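# Move machined part from vise to outfeed tray

## Task

Remove the finished block (the one with a pocket cut in its top) from the vise and set it down flat in the black outfeed tray, pocket facing up, next to the block already lying there; it only counts if the block stays put there on its own after the gripper lets go.

## Robot and tools

Robot: a single Kinova Gen3 seven-joint arm carrying a Robotiq 2F-85 two-finger gripper. There is only one arm, so each command row describes that one gripper.

Frames: results report the gripper in the scene frame. Its origin sits on the table surface under the arm base, +z is up, and +y is to the left when facing along +x. end_effector_position is in metres and end_effector_quat_wxyz is the orientation as w, x, y, z. The reported point lies midway between the finger pads when they are shut; closed fingertips extend about 19 mm past it (about 6 mm when wide open). In the gripper's own axes the fingers point along +z and close along y. The base may sit slightly tilted, and the printed position grows less accurate at long reach.

execute_actions(actions): actions is a list of actions run one after another. Each action is a list of up to 15 rows; each row lasts one control step of 1/30 s, and if fewer than 15 rows are given the last one repeats, so every action takes 0.5 s. A row is nine numbers, each from -1 to 1, in this order: dx, dy, dz, rx, ry, rz, position, force_limit, speed. The first six are an offset, not a pose: a displacement and rotation vector expressed in the gripper's own axes, measured from where the gripper actually was when that action began (for a call's first action, the last pose a result showed). All rows of one action refer to that same starting point, not to the row before. Scale: 1.0 equals 0.6 m of travel or 180 degrees of turn. An empty list just returns state and images.

Finger numbers in a row: position +1 is fully open (85 mm); pads touch near -0.8; -1 keeps squeezing until blocked. force_limit sets pad force, roughly 20 N at -1, 128 N at 0, 235 N at +1 on a 40 mm object; faster closing adds a few newtons. speed sets finger travel rate, about 20, 85 and 150 mm/s at -1, 0, +1. Force and speed changes apply only when position also changes by 0.01 or more; to soften a grip, open first.

Each control step, the commanded pose is clamped to within 70 mm and 16 degrees of the measured pose, and inverse kinematics favours position over orientation. Large offsets may need several actions; after an action the arm travels at most to the last clamped pose. "Hand target" in a result shows where the controller is currently heading. Step readings list positions at some steps; HELD marks a step partly blocked.

move(target, speed, blocking): target is one nine-number row as above, its offset taken from the pose in the latest result showing one; the finger numbers are sent at the start. The gripper follows a straight path there, taking the shorter rotation. speed is the path's top speed in m/s, 0.002 to 0.5 (default 0.25); rotation is capped at twice that value in rad/s. A path lasts 0.5 to 10 s and is cut off at 10 s. It does not avoid obstacles, the gripper can lag, drift or overshoot the speed near full arm extension, and contacts hit harder with more speed or a target further beyond the surface. The added "move:" line reports the ending (done, off_target, moving, held, fault), which limits acted (paced = sent pose clipped; held = a check blocked some steps, after which motion can jump quickly) and the distance left. blocking=false returns after 0.5 s while motion continues; you must wait or stop before sending other motion.

wait(seconds): 0 to 10 s, holding the last command; returns early if a running move finishes. stop(): brakes a running move (needs some distance); fingers keep moving. zoom_image(camera, region): camera is cam_high, cam_low or cam_wrist; region is [x0, y0, x1, y1] in pixels of that 672x504 image, at most 504 by 504. read_manual(section): only licence text, no motion. finished_scene(scene): give the number of the scene being ended; irreversible, and the goal must already hold and keep holding.

Gripping: close with position -1, keep sending it, and confirm object_status = 2. Codes: 0 moving, 1 blocked while opening, 2 blocked while closing, 3 reached target or fully shut (a thin part may still be held). Any new position resets it to 0 briefly. position_measured is in counts: 3 open, about 78 at 60 mm, 130 at 40 mm, 180 at 20 mm, 230 pads touching. Closing pushes fingertips about 13 mm further out, so keep that clearance above surfaces. Lost grips re-close automatically except after a grip made at force_limit -1.

Limits and hazards: a "pose unreachable" line means the clearance check (which treats the base mount as arm) altered or blocked the command. Joint ranges in rad: waist and both rolls and wrist roll ±6.283, shoulder ±2.250, elbow ±2.580, wrist pitch ±2.100. Contact torque reaching a load limit (48.6 N m for the first four joints, 30.6 N m for the wrist three, held weight included) freezes the arm for 10 s and drops the rest of the call. Holding loads heats motors: MOTOR HOT appears from 60 °C, and at 75 °C the arm sinks with an OVER-TEMPERATURE FAULT. Joint torques in results are offset and noisy. The sim runs while you think, holding the last command. Parts held may be tugged briefly and loose items nudged.

Avoid: knocking anything off the table, dropping or slamming the part, hard shoves, and leaving the part supported by the gripper. Cameras cam_high, cam_low and cam_wrist come with pinhole-plus-radial calibrations, accurate to a few degrees and millimetres.

Each tool is called after "Request:" by a JSON object that holds its "method" and its "body".

## Session

Request:
{"method": "execute_actions", "body": {"actions": []}}

Scene clock: 0.00 s.
end_effector_position=(+0.3353, +0.4231, +0.1391) position_measured=3 object_status=3 end_effector_quat_wxyz=(+0.024, +0.946, -0.318, +0.064)
Joint positions: [-0.892  1.479 -0.133  1.011  0.625  1.199  2.571]
Joint velocities: [-0.    -0.     0.002  0.    -0.    -0.001  0.   ]
Joint torques (N m, as the joint torque sensors report them, + toward a larger angle): no reading
Hand target: +0.335, +0.423, +0.139; +0.024, +0.946, -0.318, +0.064

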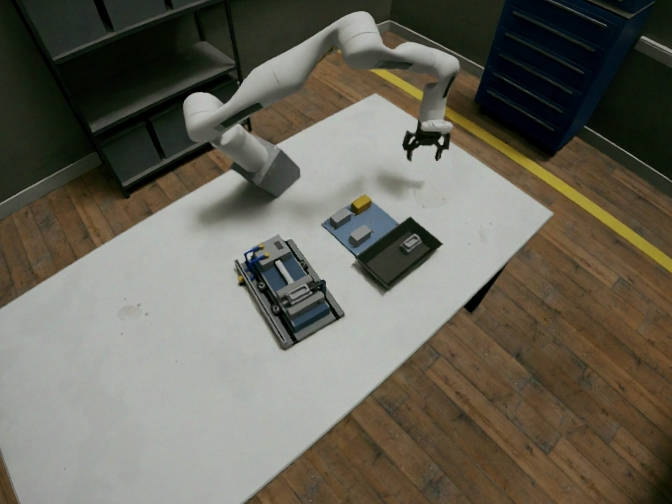

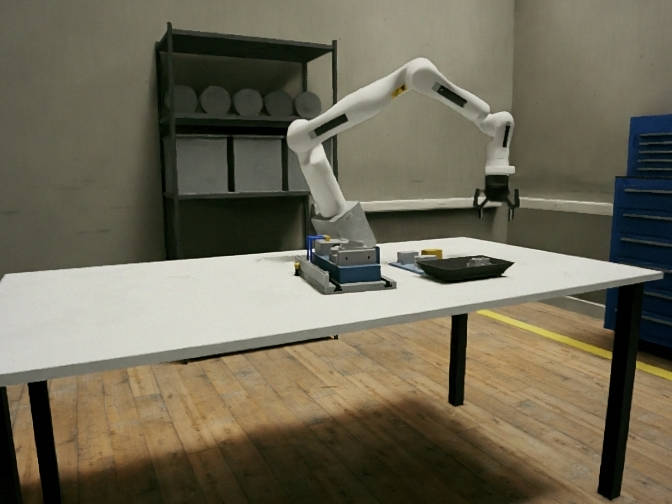

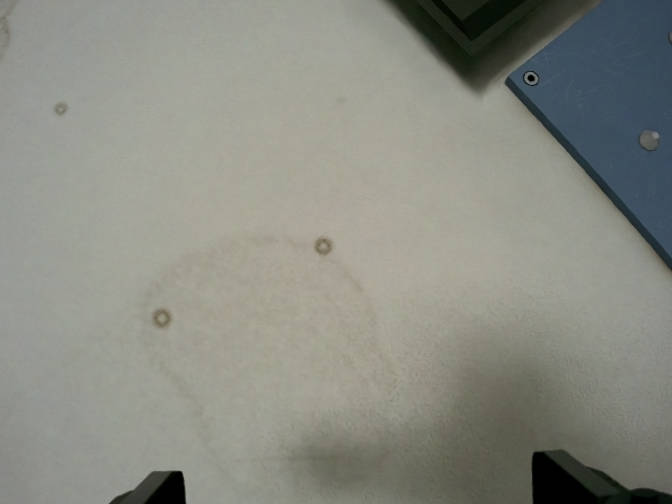

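Request:
{"method": "zoom_image", "body": {"camera": "cam_high", "region": [220, 220, 360, 360]}}

Request:
{"method": "zoom_image", "body": {"camera": "cam_low", "region": [280, 220, 530, 310]}}

Request:
{"method": "zoom_image", "body": {"camera": "cam_high", "region": [310, 180, 450, 300]}}

Region (220, 220, 360, 360) of cam_high's 672x504 image, scaled by 3.600, with more detail than that image has.

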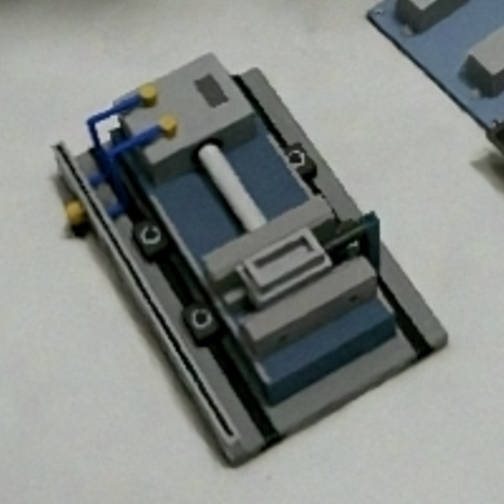

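Region (280, 220, 530, 310) of cam_low's 672x504 image, scaled by 2.016, with more detail than that image has; it fills the top 181 rows of this view, and the rest is white.

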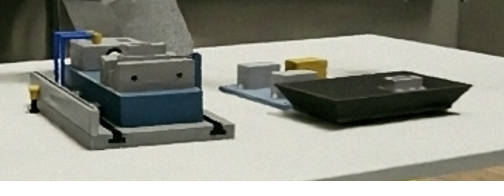

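Region (310, 180, 450, 300) of cam_high's 672x504 image, scaled by 3.600, with more detail than that image has; it fills the top 432 rows of this view, and the rest is white.

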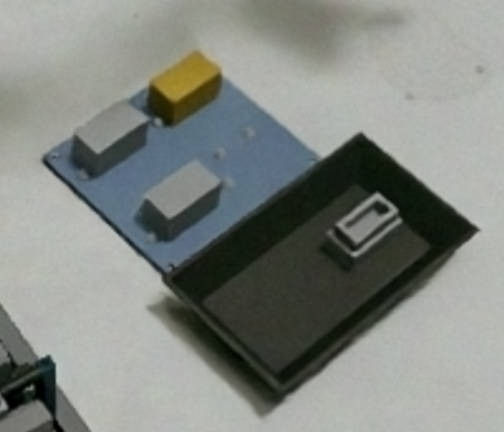

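Request:
{"method": "move", "body": {"target": [0.753,0.694,-0.164,0.0105,-0.0426,-0.1316,1,0,0], "speed": 0.3}}

Scene clock: 3.47 s.
end_effector_position=(+0.4301, -0.1701, +0.2974) position_measured=3 object_status=3 end_effector_quat_wxyz=(-0.001, +0.993, -0.117, -0.002)
Joint positions: [-0.02   0.273 -0.078  1.859  0.593  1.117  3.903]
Joint velocities: [ 0.003 -0.002  0.005  0.001 -0.002 -0.     0.002]
Joint torques (N m, as the joint torque sensors report them, + toward a larger angle): [ -6.76 -11.8   -4.77  -6.65   0.21   0.18  -0.32]
Hand target: +0.430, -0.170, +0.297; -0.001, +0.993, -0.118, -0.002
Off the commanded pose: 0.002 m, 0 deg.
move: done
camera_calibration (this result's frames):
cam_wrist: T_world_to_cam=[[-0.271908, -0.962305, 0.00599824, -0.0497939], [-0.960775, 0.271112, -0.0583959, 0.539138], [0.0545684, -0.0216413, -0.998275, 0.410868], [0, 0, 0, 1]] pos_world=[0.482031, -0.185192, 0.441941]

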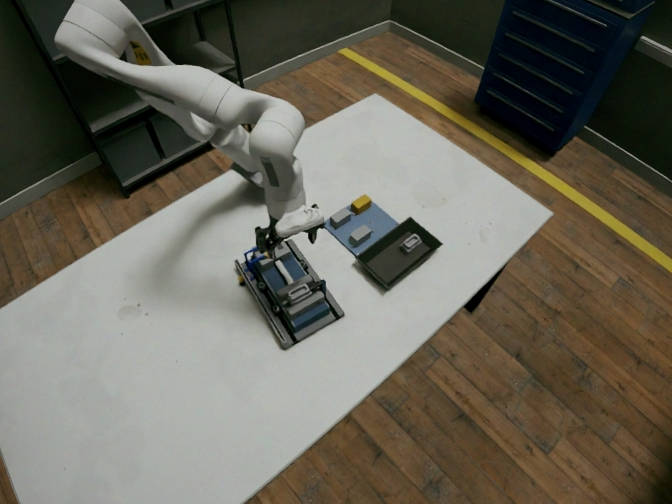

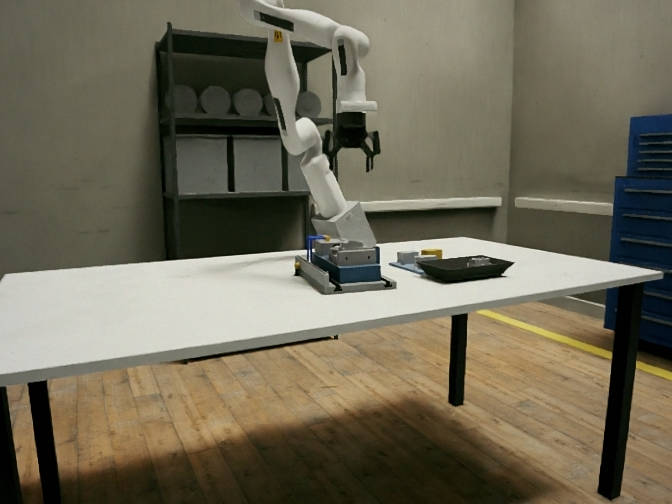

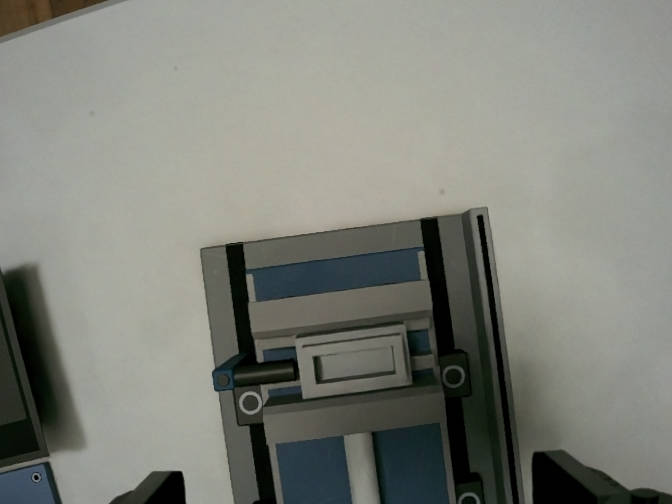

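Request:
{"method": "zoom_image", "body": {"camera": "cam_wrist", "region": [200, 250, 500, 504]}}

Request:
{"method": "zoom_image", "body": {"camera": "cam_low", "region": [290, 225, 400, 300]}}

Region (200, 250, 500, 504) of cam_wrist's 672x504 image, scaled by 1.680; it fills the top 427 rows of this view, and the rest is white.

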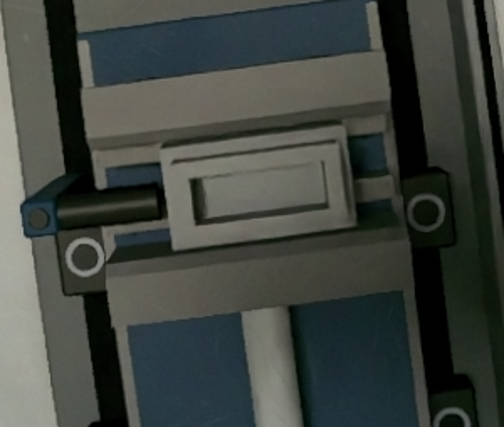

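Region (290, 225, 400, 300) of cam_low's 672x504 image, scaled by 4.582, with more detail than that image has; it fills the top 344 rows of this view, and the rest is white.

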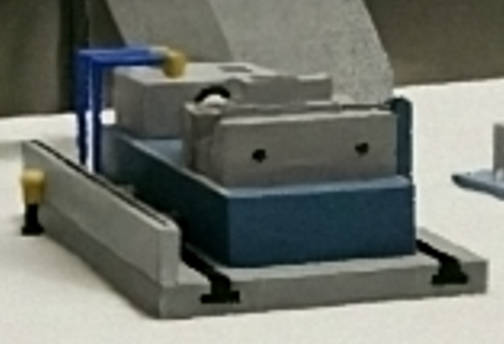

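Request:
{"method": "move", "body": {"target": [-0.03,0.02,0.15,0,0,-0.024,1,0,0]}}

Scene clock: 4.87 s.
end_effector_position=(+0.4099, -0.1775, +0.2077) position_measured=3 object_status=3 end_effector_quat_wxyz=(-0.000, +0.997, -0.080, -0.001)
Joint positions: [ 0.064  0.365 -0.027  2.037  0.725  0.836  3.885]
Joint velocities: [ 0.001  0.004  0.001 -0.001  0.    -0.001  0.   ]
Joint torques (N m, as the joint torque sensors report them, + toward a larger angle): [ -7.08 -12.59  -3.81  -5.21   0.1    0.06  -0.27]
Hand target: +0.410, -0.177, +0.208; -0.000, +0.997, -0.080, -0.001
Off the commanded pose: 0.001 m, 0 deg.
move: done
camera_calibration (this result's frames):
cam_wrist: T_world_to_cam=[[-0.198778, -0.980027, 0.00590204, -0.0948891], [-0.978398, 0.198092, -0.0591336, 0.510967], [0.0567833, -0.017529, -0.998233, 0.322065], [0, 0, 0, 1]] pos_world=[0.46278, -0.188567, 0.352271]

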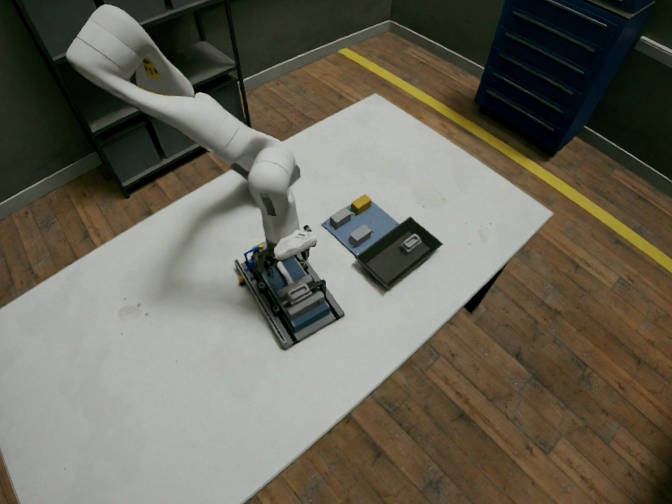

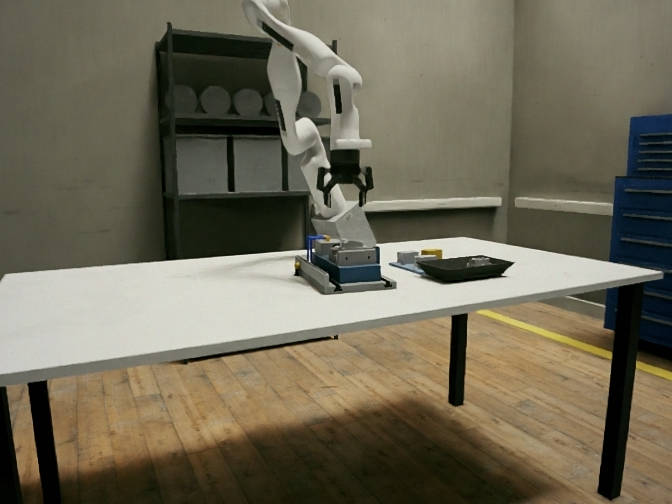

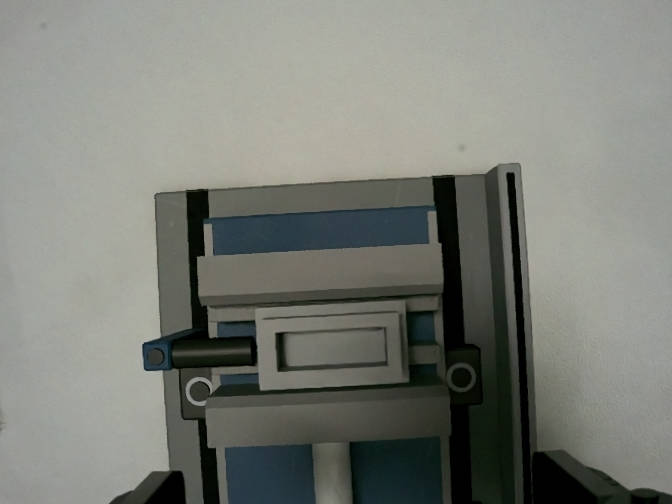

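Request:
{"method": "zoom_image", "body": {"camera": "cam_wrist", "region": [130, 240, 490, 460]}}

Request:
{"method": "zoom_image", "body": {"camera": "cam_high", "region": [270, 265, 335, 325]}}

Region (130, 240, 490, 460) of cam_wrist's 672x504 image, scaled by 1.400.

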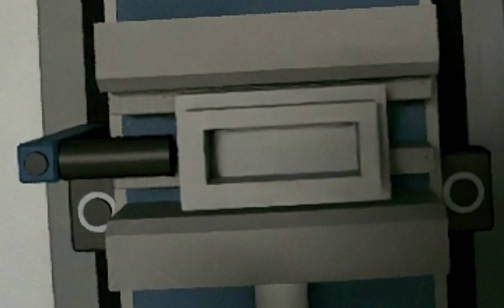

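Region (270, 265, 335, 325) of cam_high's 672x504 image, scaled by 7.754, with more detail than that image has; it fills the top 465 rows of this view, and the rest is white.

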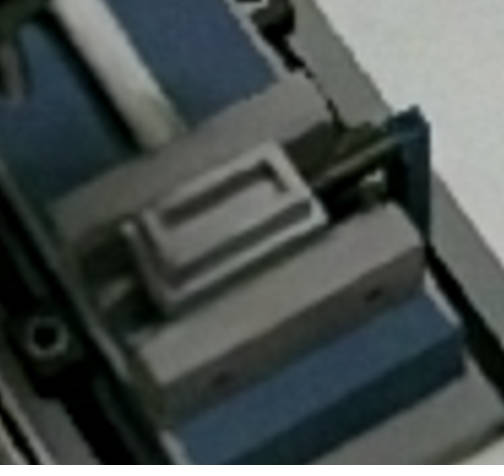

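Request:
{"method": "move", "body": {"target": [0.047,-0.013,0.12,0,0,0,1,0,0], "speed": 0.15}}

Scene clock: 6.80 s.
end_effector_position=(+0.4393, -0.1741, +0.1362) position_measured=3 object_status=3 end_effector_quat_wxyz=(-0.000, +0.997, -0.080, -0.001)
Joint positions: [0.111 0.55  0.027 1.989 0.829 0.683 3.825]
Joint velocities: [ 0.001  0.008  0.    -0.002 -0.001 -0.001  0.   ]
Joint torques (N m, as the joint torque sensors report them, + toward a larger angle): [ -8.07 -14.71  -3.64  -3.93   0.35   0.32  -0.26]
Hand target: +0.439, -0.174, +0.136; -0.000, +0.997, -0.080, -0.001
Off the commanded pose: 0.001 m, 0 deg.
move: done
camera_calibration (this result's frames):
cam_wrist: T_world_to_cam=[[-0.199062, -0.979969, 0.00589901, -0.0851801], [-0.978295, 0.198361, -0.0599329, 0.534912], [0.0575623, -0.0177013, -0.998185, 0.248657], [0, 0, 0, 1]] pos_world=[0.492032, -0.185178, 0.280766]

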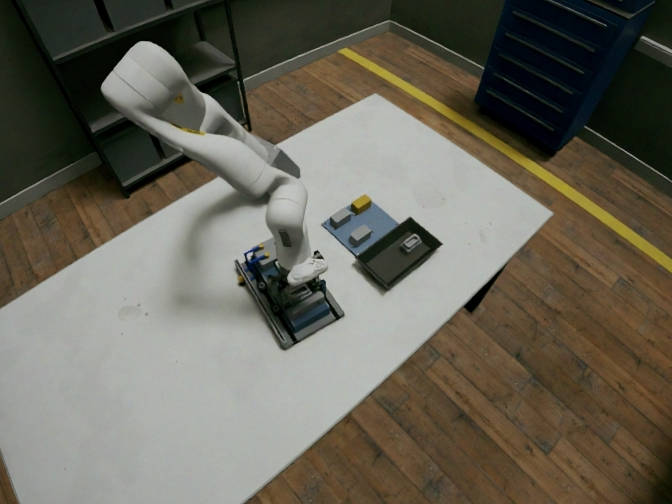

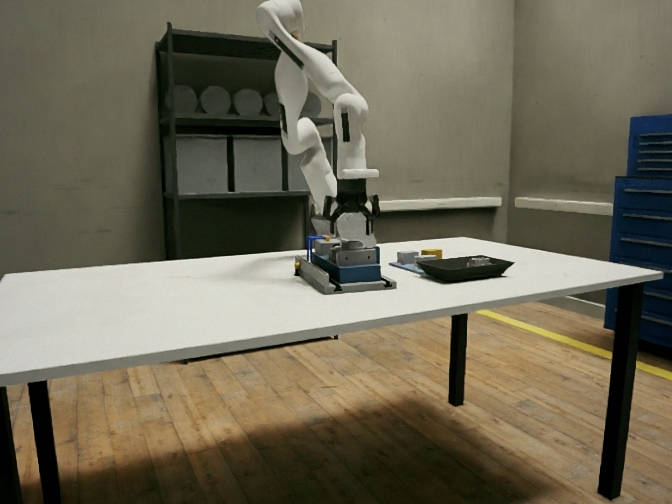

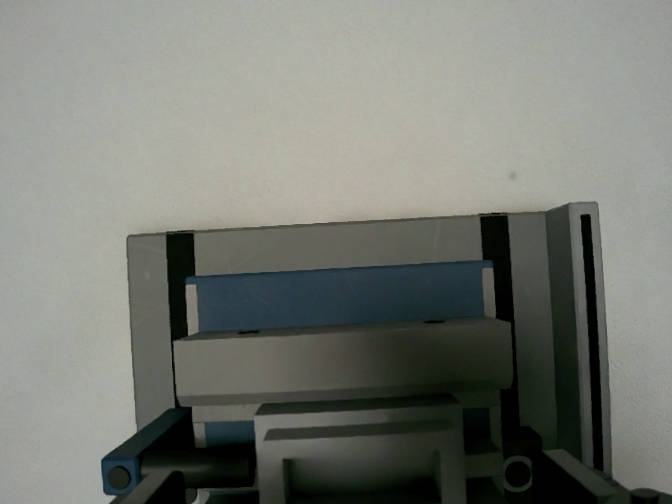

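Request:
{"method": "zoom_image", "body": {"camera": "cam_low", "region": [305, 190, 400, 275]}}

Request:
{"method": "zoom_image", "body": {"camera": "cam_wrist", "region": [90, 300, 590, 504]}}

Region (305, 190, 400, 275) of cam_low's 672x504 image, scaled by 5.305, with more detail than that image has; it fills the top 451 rows of this view, and the rest is white.

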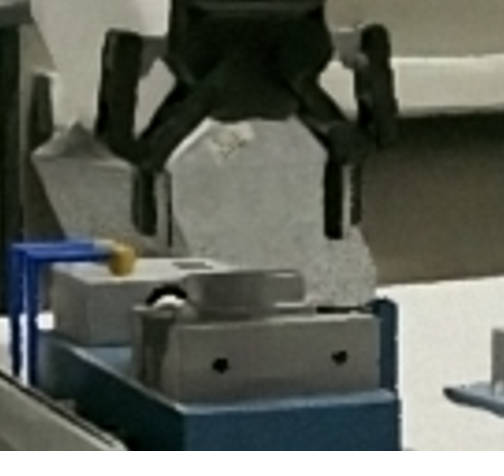

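Region (90, 300, 590, 504) of cam_wrist's 672x504 image, scaled by 1.008; it fills the top 206 rows of this view, and the rest is white.

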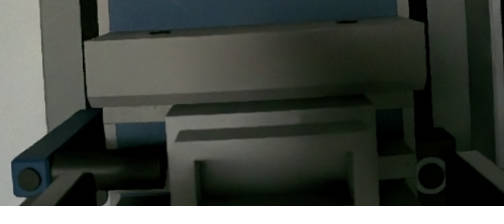

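Request:
{"method": "move", "body": {"target": [0,0,0.027,0,0,0,0.55,0,0], "speed": 0.05}}

Request:
{"method": "zoom_image", "body": {"camera": "cam_low", "region": [305, 190, 400, 275]}}

Scene clock: 7.97 s.
end_effector_position=(+0.4394, -0.1741, +0.1201) position_measured=59 object_status=3 end_effector_quat_wxyz=(-0.000, +0.997, -0.080, -0.001)
Joint positions: [0.118 0.583 0.046 1.994 0.86  0.641 3.8  ]
Joint velocities: [ 0.001  0.003  0.001  0.002  0.    -0.001 -0.   ]
Joint torques (N m, as the joint torque sensors report them, + toward a larger angle): [ -8.   -14.67  -3.36  -3.63   0.25   0.14  -0.12]
Hand target: +0.439, -0.174, +0.120; -0.000, +0.997, -0.080, -0.001
Off the commanded pose: 0.000 m, 0 deg.
move: done
camera_calibration (this result's frames):
cam_wrist: T_world_to_cam=[[-0.199218, -0.979937, 0.00589366, -0.0850128], [-0.978246, 0.198512, -0.0602331, 0.534107], [0.0578547, -0.017765, -0.998167, 0.232475], [0, 0, 0, 1]] pos_world=[0.492102, -0.185204, 0.264721]

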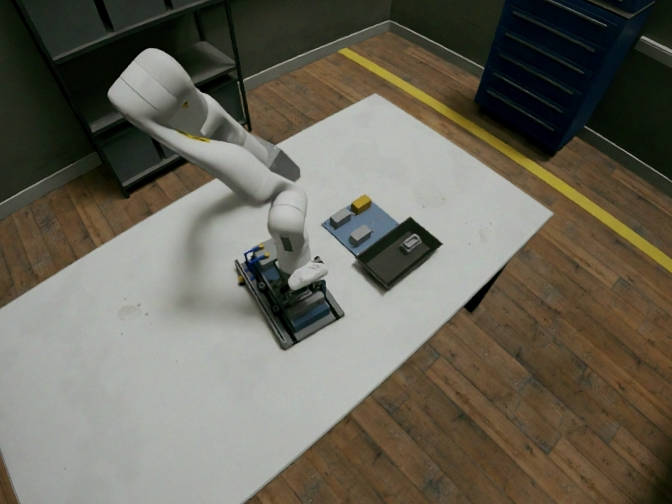

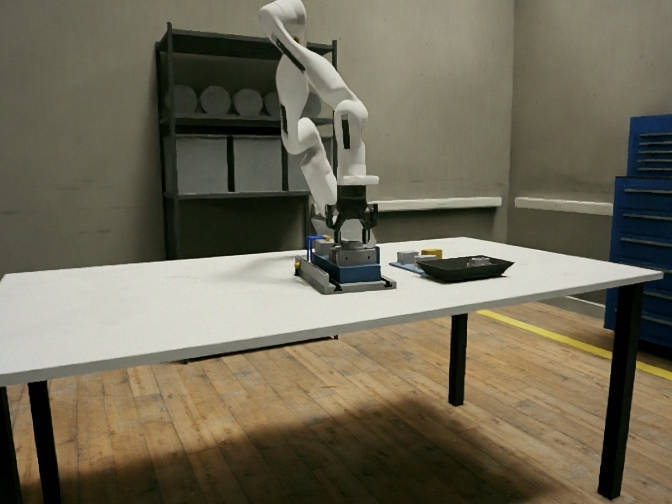

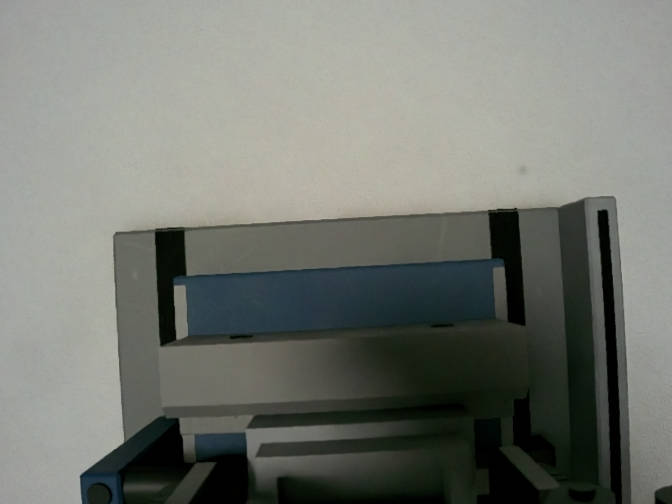

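Region (305, 190, 400, 275) of cam_low's 672x504 image, scaled by 5.305, with more detail than that image has; it fills the top 451 rows of this view, and the rest is white.

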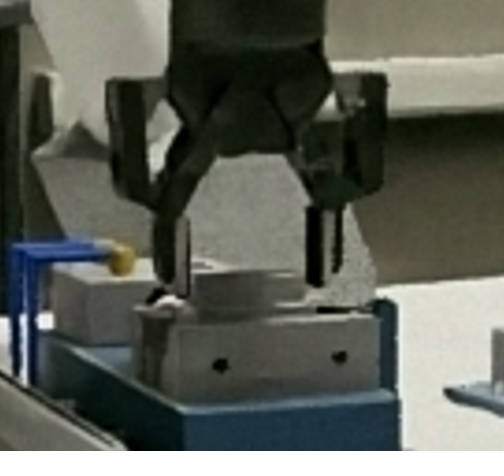

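Request:
{"method": "zoom_image", "body": {"camera": "cam_low", "region": [325, 225, 385, 260]}}

Request:
{"method": "zoom_image", "body": {"camera": "cam_wrist", "region": [150, 390, 350, 504]}}

Region (325, 225, 385, 260) of cam_low's 672x504 image, scaled by 8.400, with more detail than that image has; it fills the top 294 rows of this view, and the rest is white.

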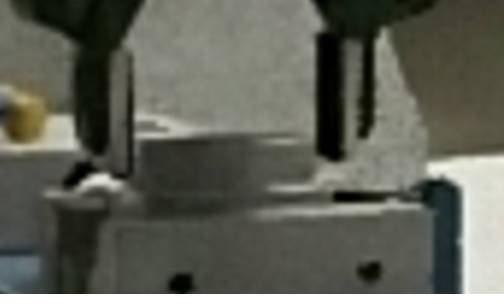

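Region (150, 390, 350, 504) of cam_wrist's 672x504 image, scaled by 2.520; it fills the top 287 rows of this view, and the rest is white.

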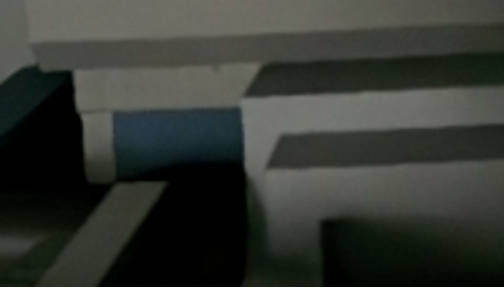

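Request:
{"method": "execute_actions", "body": {"actions": [[[0,0,0,0,0,0,-1,0,-0.3]]]}}

Request:
{"method": "zoom_image", "body": {"camera": "cam_low", "region": [325, 225, 385, 260]}}

Scene clock: 9.07 s.
end_effector_position=(+0.4395, -0.1742, +0.1206) position_measured=104 object_status=0 end_effector_quat_wxyz=(-0.000, +0.997, -0.080, -0.000)
Joint positions: [0.118 0.582 0.045 1.994 0.86  0.642 3.8  ]
Joint velocities: [ 0.    -0.001 -0.001  0.001  0.001  0.    -0.   ]
Joint torques (N m, as the joint torque sensors report them, + toward a larger angle): [ -7.93 -14.16  -3.51  -3.78   0.17  -0.21  -0.42]
Hand target: +0.439, -0.174, +0.120; -0.000, +0.997, -0.080, -0.001
Off the commanded pose: 0.000 m, 0 deg.
Step readings (end_effector_position):
0: (+0.4394, -0.1741, +0.1200)
1: (+0.4394, -0.1741, +0.1200)
2: (+0.4394, -0.1741, +0.1201)
4: (+0.4394, -0.1741, +0.1201)
8: (+0.4394, -0.1742, +0.1201)
15: end_effector_position above
camera_calibration (this result's frames):
cam_wrist: T_world_to_cam=[[-0.199429, -0.979894, 0.00602433, -0.0850398], [-0.978171, 0.198704, -0.0608145, 0.534318], [0.0583947, -0.018021, -0.998131, 0.232648], [0, 0, 0, 1]] pos_world=[0.492109, -0.185309, 0.26522]

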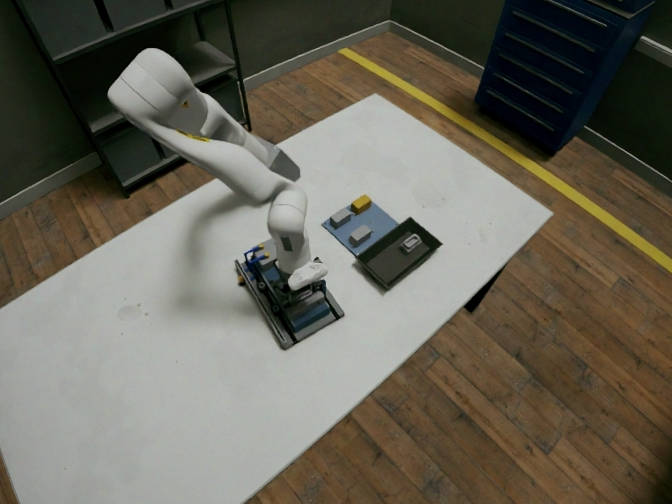

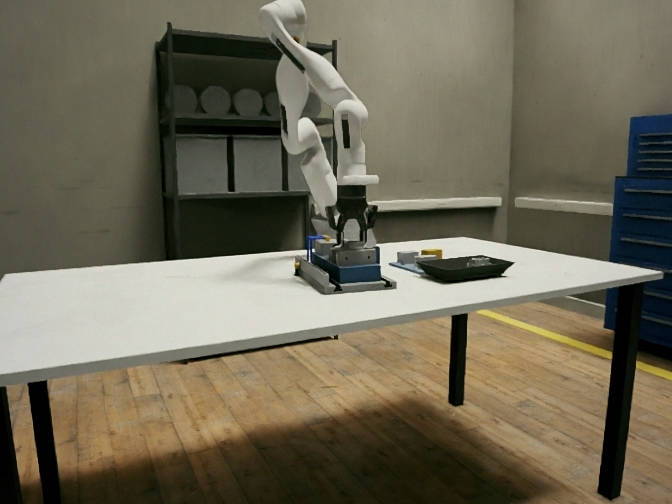

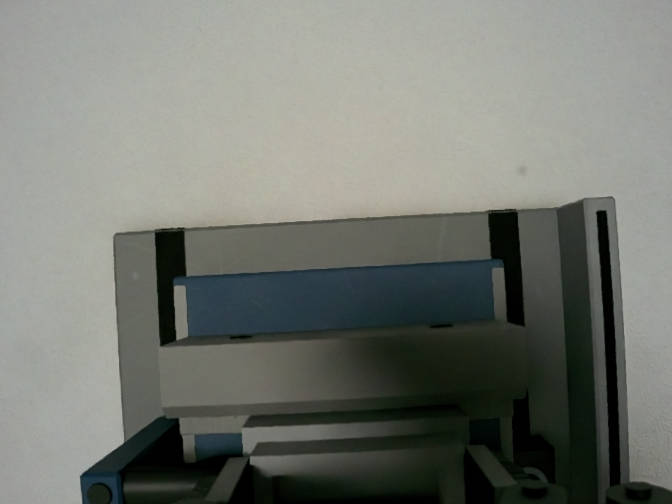

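Region (325, 225, 385, 260) of cam_low's 672x504 image, scaled by 8.400, with more detail than that image has; it fills the top 294 rows of this view, and the rest is white.

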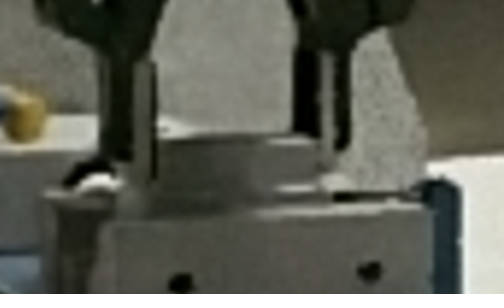

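The part shifted freely, so the vise is loose. Lifting.

Request:
{"method": "move", "body": {"target": [-0.002,0,-0.08,0,0,0,-1,0,-0.3], "speed": 0.08}}

Request:
{"method": "zoom_image", "body": {"camera": "cam_low", "region": [305, 190, 400, 275]}}

Scene clock: 10.03 s.
end_effector_position=(+0.4380, -0.1741, +0.1683) position_measured=104 object_status=2 end_effector_quat_wxyz=(-0.000, +0.997, -0.080, -0.001)
Joint positions: [ 0.094  0.484 -0.003  1.978  0.771  0.764  3.868]
Joint velocities: [ 0.001 -0.005 -0.    -0.     0.    -0.     0.   ]
Joint torques (N m, as the joint torque sensors report them, + toward a larger angle): [ -8.44 -14.75  -4.11  -4.81   0.18   0.16  -0.34]
Hand target: +0.438, -0.174, +0.168; -0.000, +0.997, -0.080, -0.000
Off the commanded pose: 0.000 m, 0 deg.
move: done
camera_calibration (this result's frames):
cam_wrist: T_world_to_cam=[[-0.199201, -0.97994, 0.006005, -0.0855573], [-0.978252, 0.198489, -0.0602133, 0.535658], [0.0578135, -0.017869, -0.998167, 0.280653], [0, 0, 0, 1]] pos_world=[0.49074, -0.185148, 0.312906]

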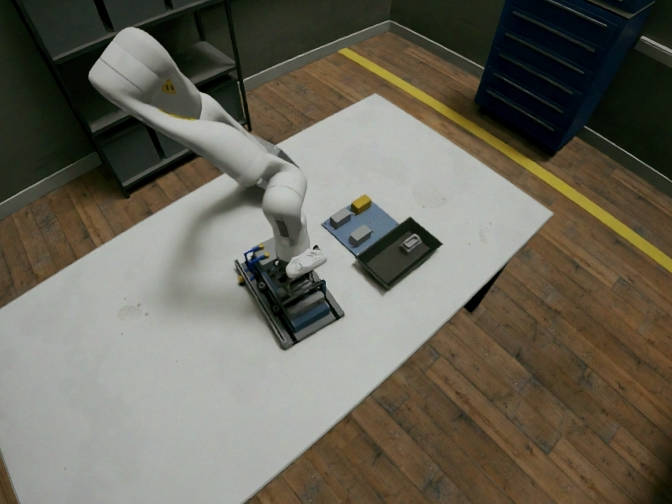

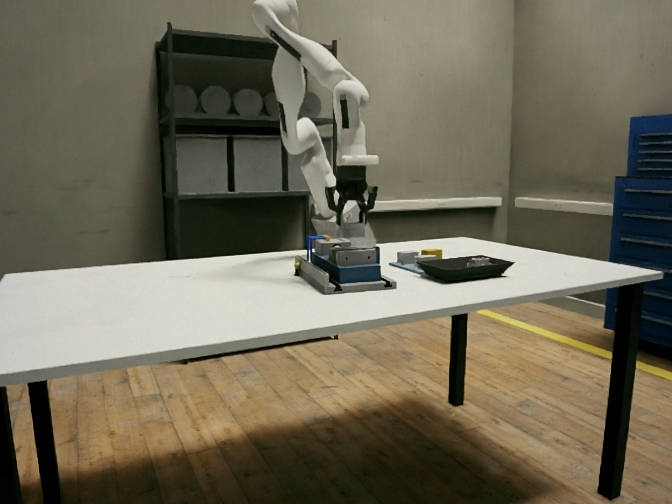

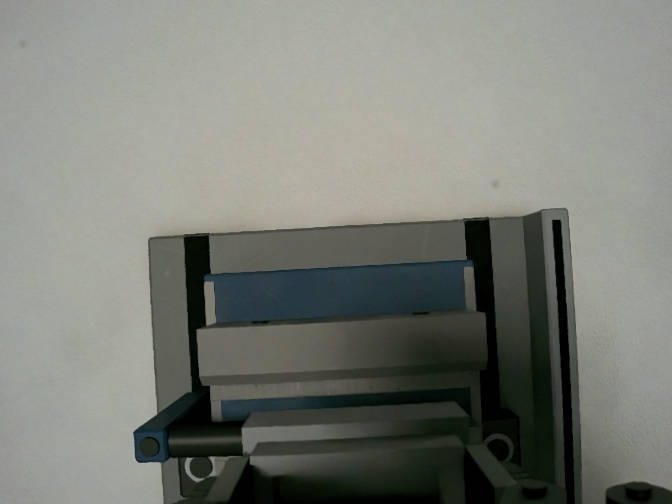

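Region (305, 190, 400, 275) of cam_low's 672x504 image, scaled by 5.305, with more detail than that image has; it fills the top 451 rows of this view, and the rest is white.

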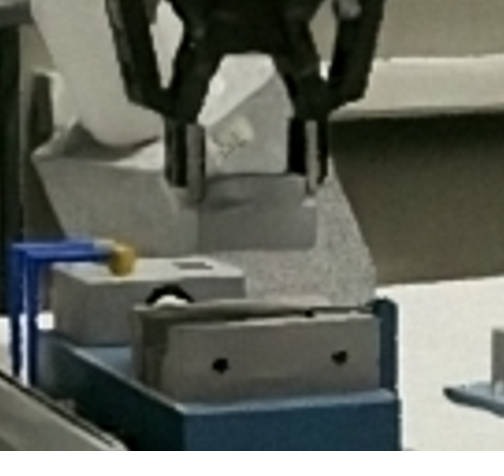

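Request:
{"method": "move", "body": {"target": [0.0,-0.473,0.03,0,0,-0.039,-1,0,-0.3], "speed": 0.25}}

Scene clock: 12.07 s.
end_effector_position=(+0.4833, +0.1056, +0.1517) position_measured=104 object_status=2 end_effector_quat_wxyz=(-0.000, +1.000, -0.019, +0.000)
Joint positions: [-0.314  0.941 -0.1    1.615  0.732  0.916  3.558]
Joint velocities: [-0.002  0.009  0.    -0.001  0.     0.002 -0.001]
Joint torques (N m, as the joint torque sensors report them, + toward a larger angle): [-11.72 -19.51  -4.92  -5.9    0.18   0.02  -0.23]
Hand target: +0.483, +0.106, +0.151; -0.000, +1.000, -0.019, -0.000
Off the commanded pose: 0.001 m, 0 deg.
move: done
camera_calibration (this result's frames):
cam_wrist: T_world_to_cam=[[-0.0784142, -0.996903, 0.00590202, 0.141047], [-0.995034, 0.0779002, -0.0619635, 0.544544], [0.0613119, -0.0107315, -0.998061, 0.263989], [0, 0, 0, 1]] pos_world=[0.536714, 0.101023, 0.296387]

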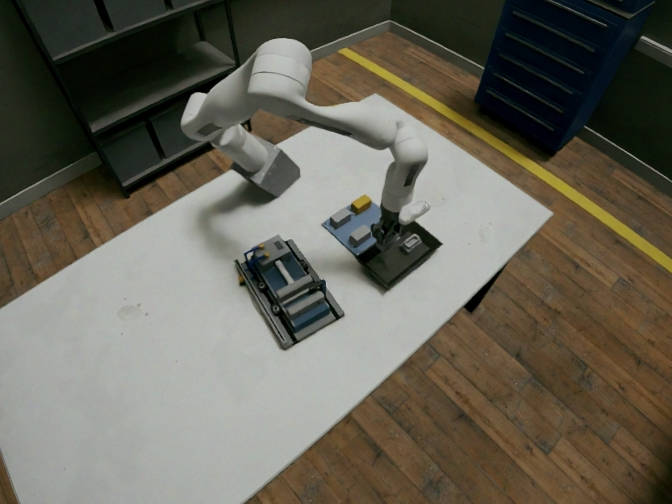

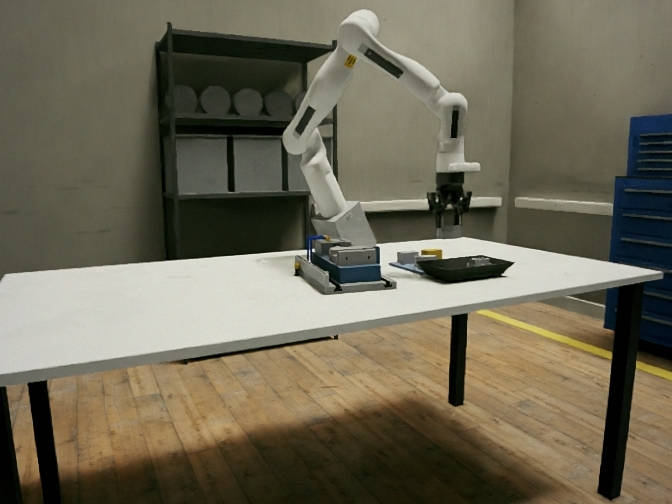

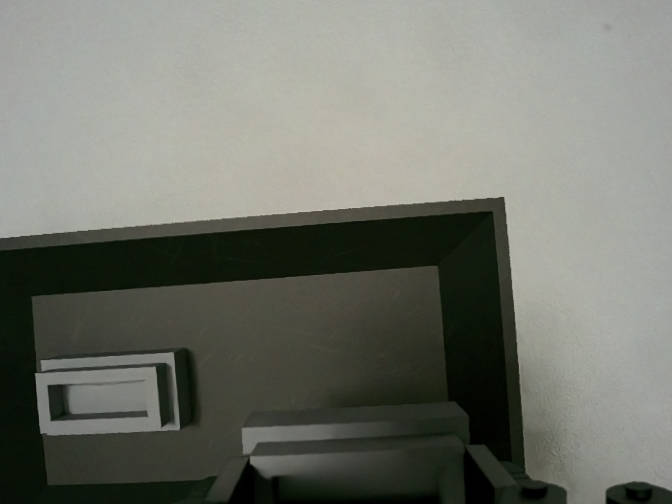

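Request:
{"method": "move", "body": {"target": [0.025,-0.025,0.135,0,0,-0.008,-1,0,-0.3], "speed": 0.15}}

Request:
{"method": "zoom_image", "body": {"camera": "cam_low", "region": [410, 205, 520, 290]}}

Scene clock: 13.23 s.
end_effector_position=(+0.4993, +0.1203, +0.0712) position_measured=104 object_status=2 end_effector_quat_wxyz=(-0.000, +1.000, -0.007, +0.000)
Joint positions: [-0.273  1.108 -0.062  1.543  0.8    0.809  3.556]
Joint velocities: [ 0.002  0.007 -0.001  0.001 -0.    -0.     0.   ]
Joint torques (N m, as the joint torque sensors report them, + toward a larger angle): [-11.91 -20.49  -4.74  -4.91   0.35   0.08  -0.25]
Hand target: +0.499, +0.120, +0.071; -0.000, +1.000, -0.007, +0.000
Off the commanded pose: 0.001 m, 0 deg.
move: done
camera_calibration (this result's frames):
cam_wrist: T_world_to_cam=[[-0.0535781, -0.998548, 0.00566466, 0.145298], [-0.996625, 0.0531199, -0.0625928, 0.558164], [0.062201, -0.00899915, -0.998023, 0.182183], [0, 0, 0, 1]] pos_world=[0.552732, 0.117077, 0.215937]

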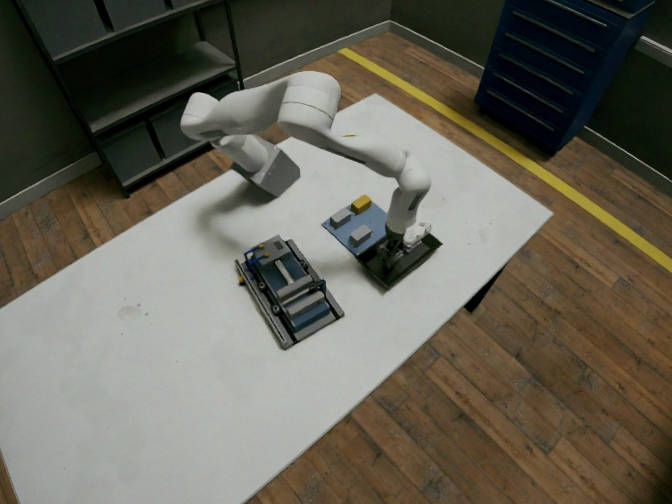

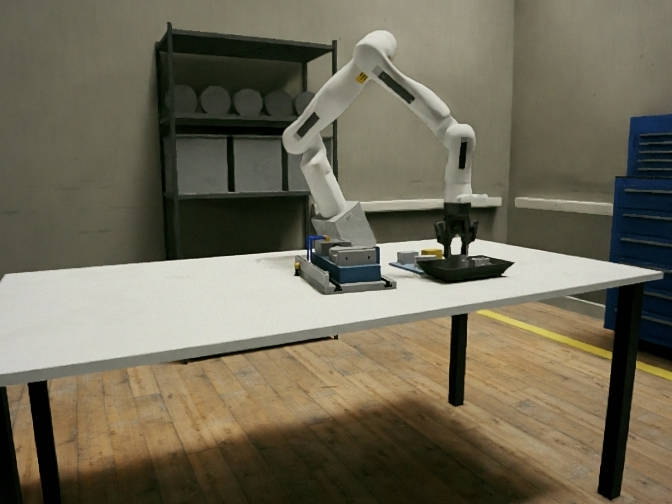

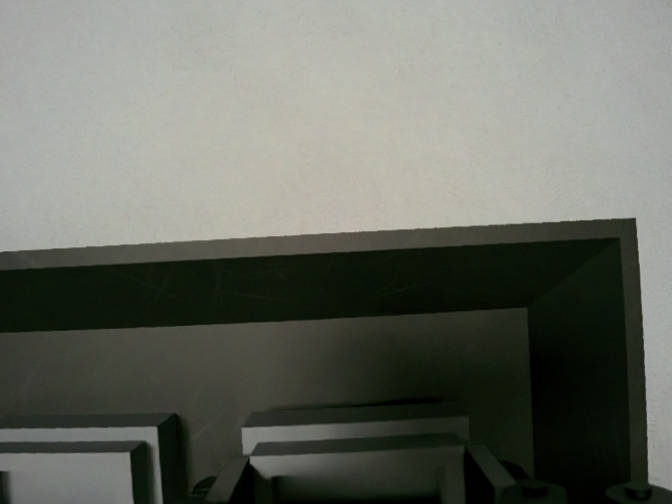

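Region (410, 205, 520, 290) of cam_low's 672x504 image, scaled by 4.582, with more detail than that image has; it fills the top 389 rows of this view, and the rest is white.

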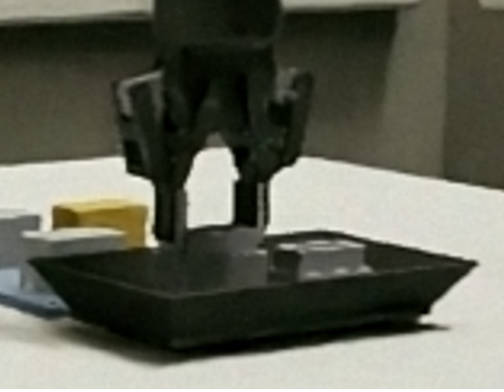

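Request:
{"method": "move", "body": {"target": [0,0,0.02,0,0,0,-1,0,-0.3], "speed": 0.02}}

Request:
{"method": "zoom_image", "body": {"camera": "cam_low", "region": [410, 205, 520, 290]}}

Scene clock: 14.20 s.
end_effector_position=(+0.4994, +0.1204, +0.0593) position_measured=104 object_status=2 end_effector_quat_wxyz=(-0.000, +1.000, -0.007, +0.001)
Joint positions: [-0.267  1.128 -0.053  1.54   0.811  0.789  3.549]
Joint velocities: [-0.001  0.001  0.001 -0.    -0.    -0.     0.   ]
Joint torques (N m, as the joint torque sensors report them, + toward a larger angle): [-11.92 -20.53  -4.61  -4.85   0.17   0.    -0.34]
Hand target: +0.499, +0.120, +0.059; -0.000, +1.000, -0.007, +0.000
Off the commanded pose: 0.000 m, 0 deg.
move: done
camera_calibration (this result's frames):
cam_wrist: T_world_to_cam=[[-0.0536542, -0.998544, 0.00564319, 0.145428], [-0.996612, 0.053196, -0.0627221, 0.557512], [0.0623305, -0.00898938, -0.998015, 0.170224], [0, 0, 0, 1]] pos_world=[0.552816, 0.117089, 0.204034]

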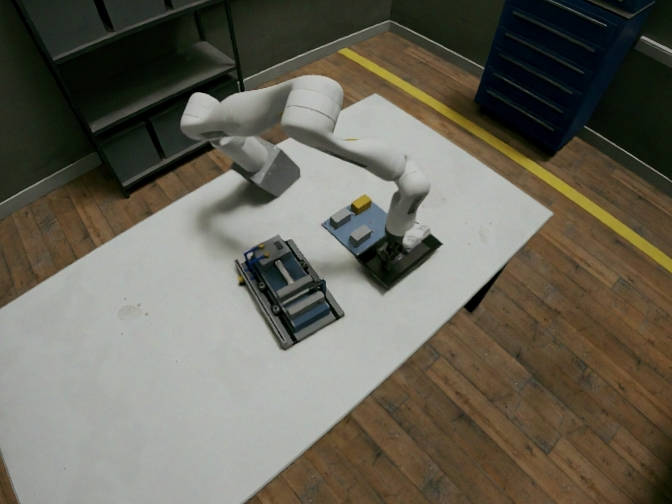

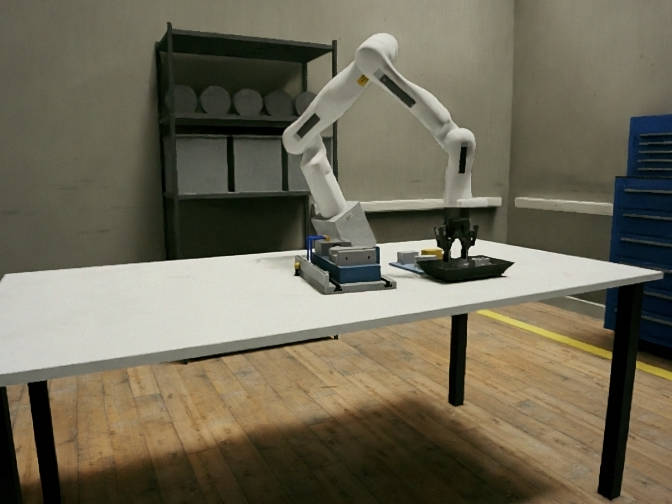

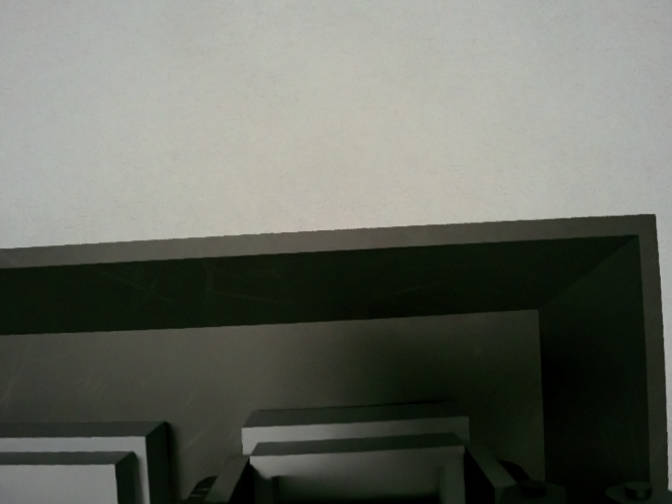

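Region (410, 205, 520, 290) of cam_low's 672x504 image, scaled by 4.582, with more detail than that image has; it fills the top 389 rows of this view, and the rest is white.

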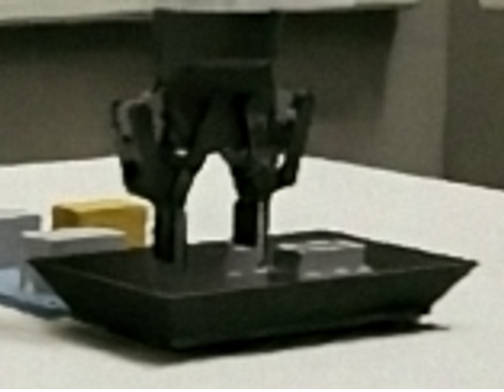

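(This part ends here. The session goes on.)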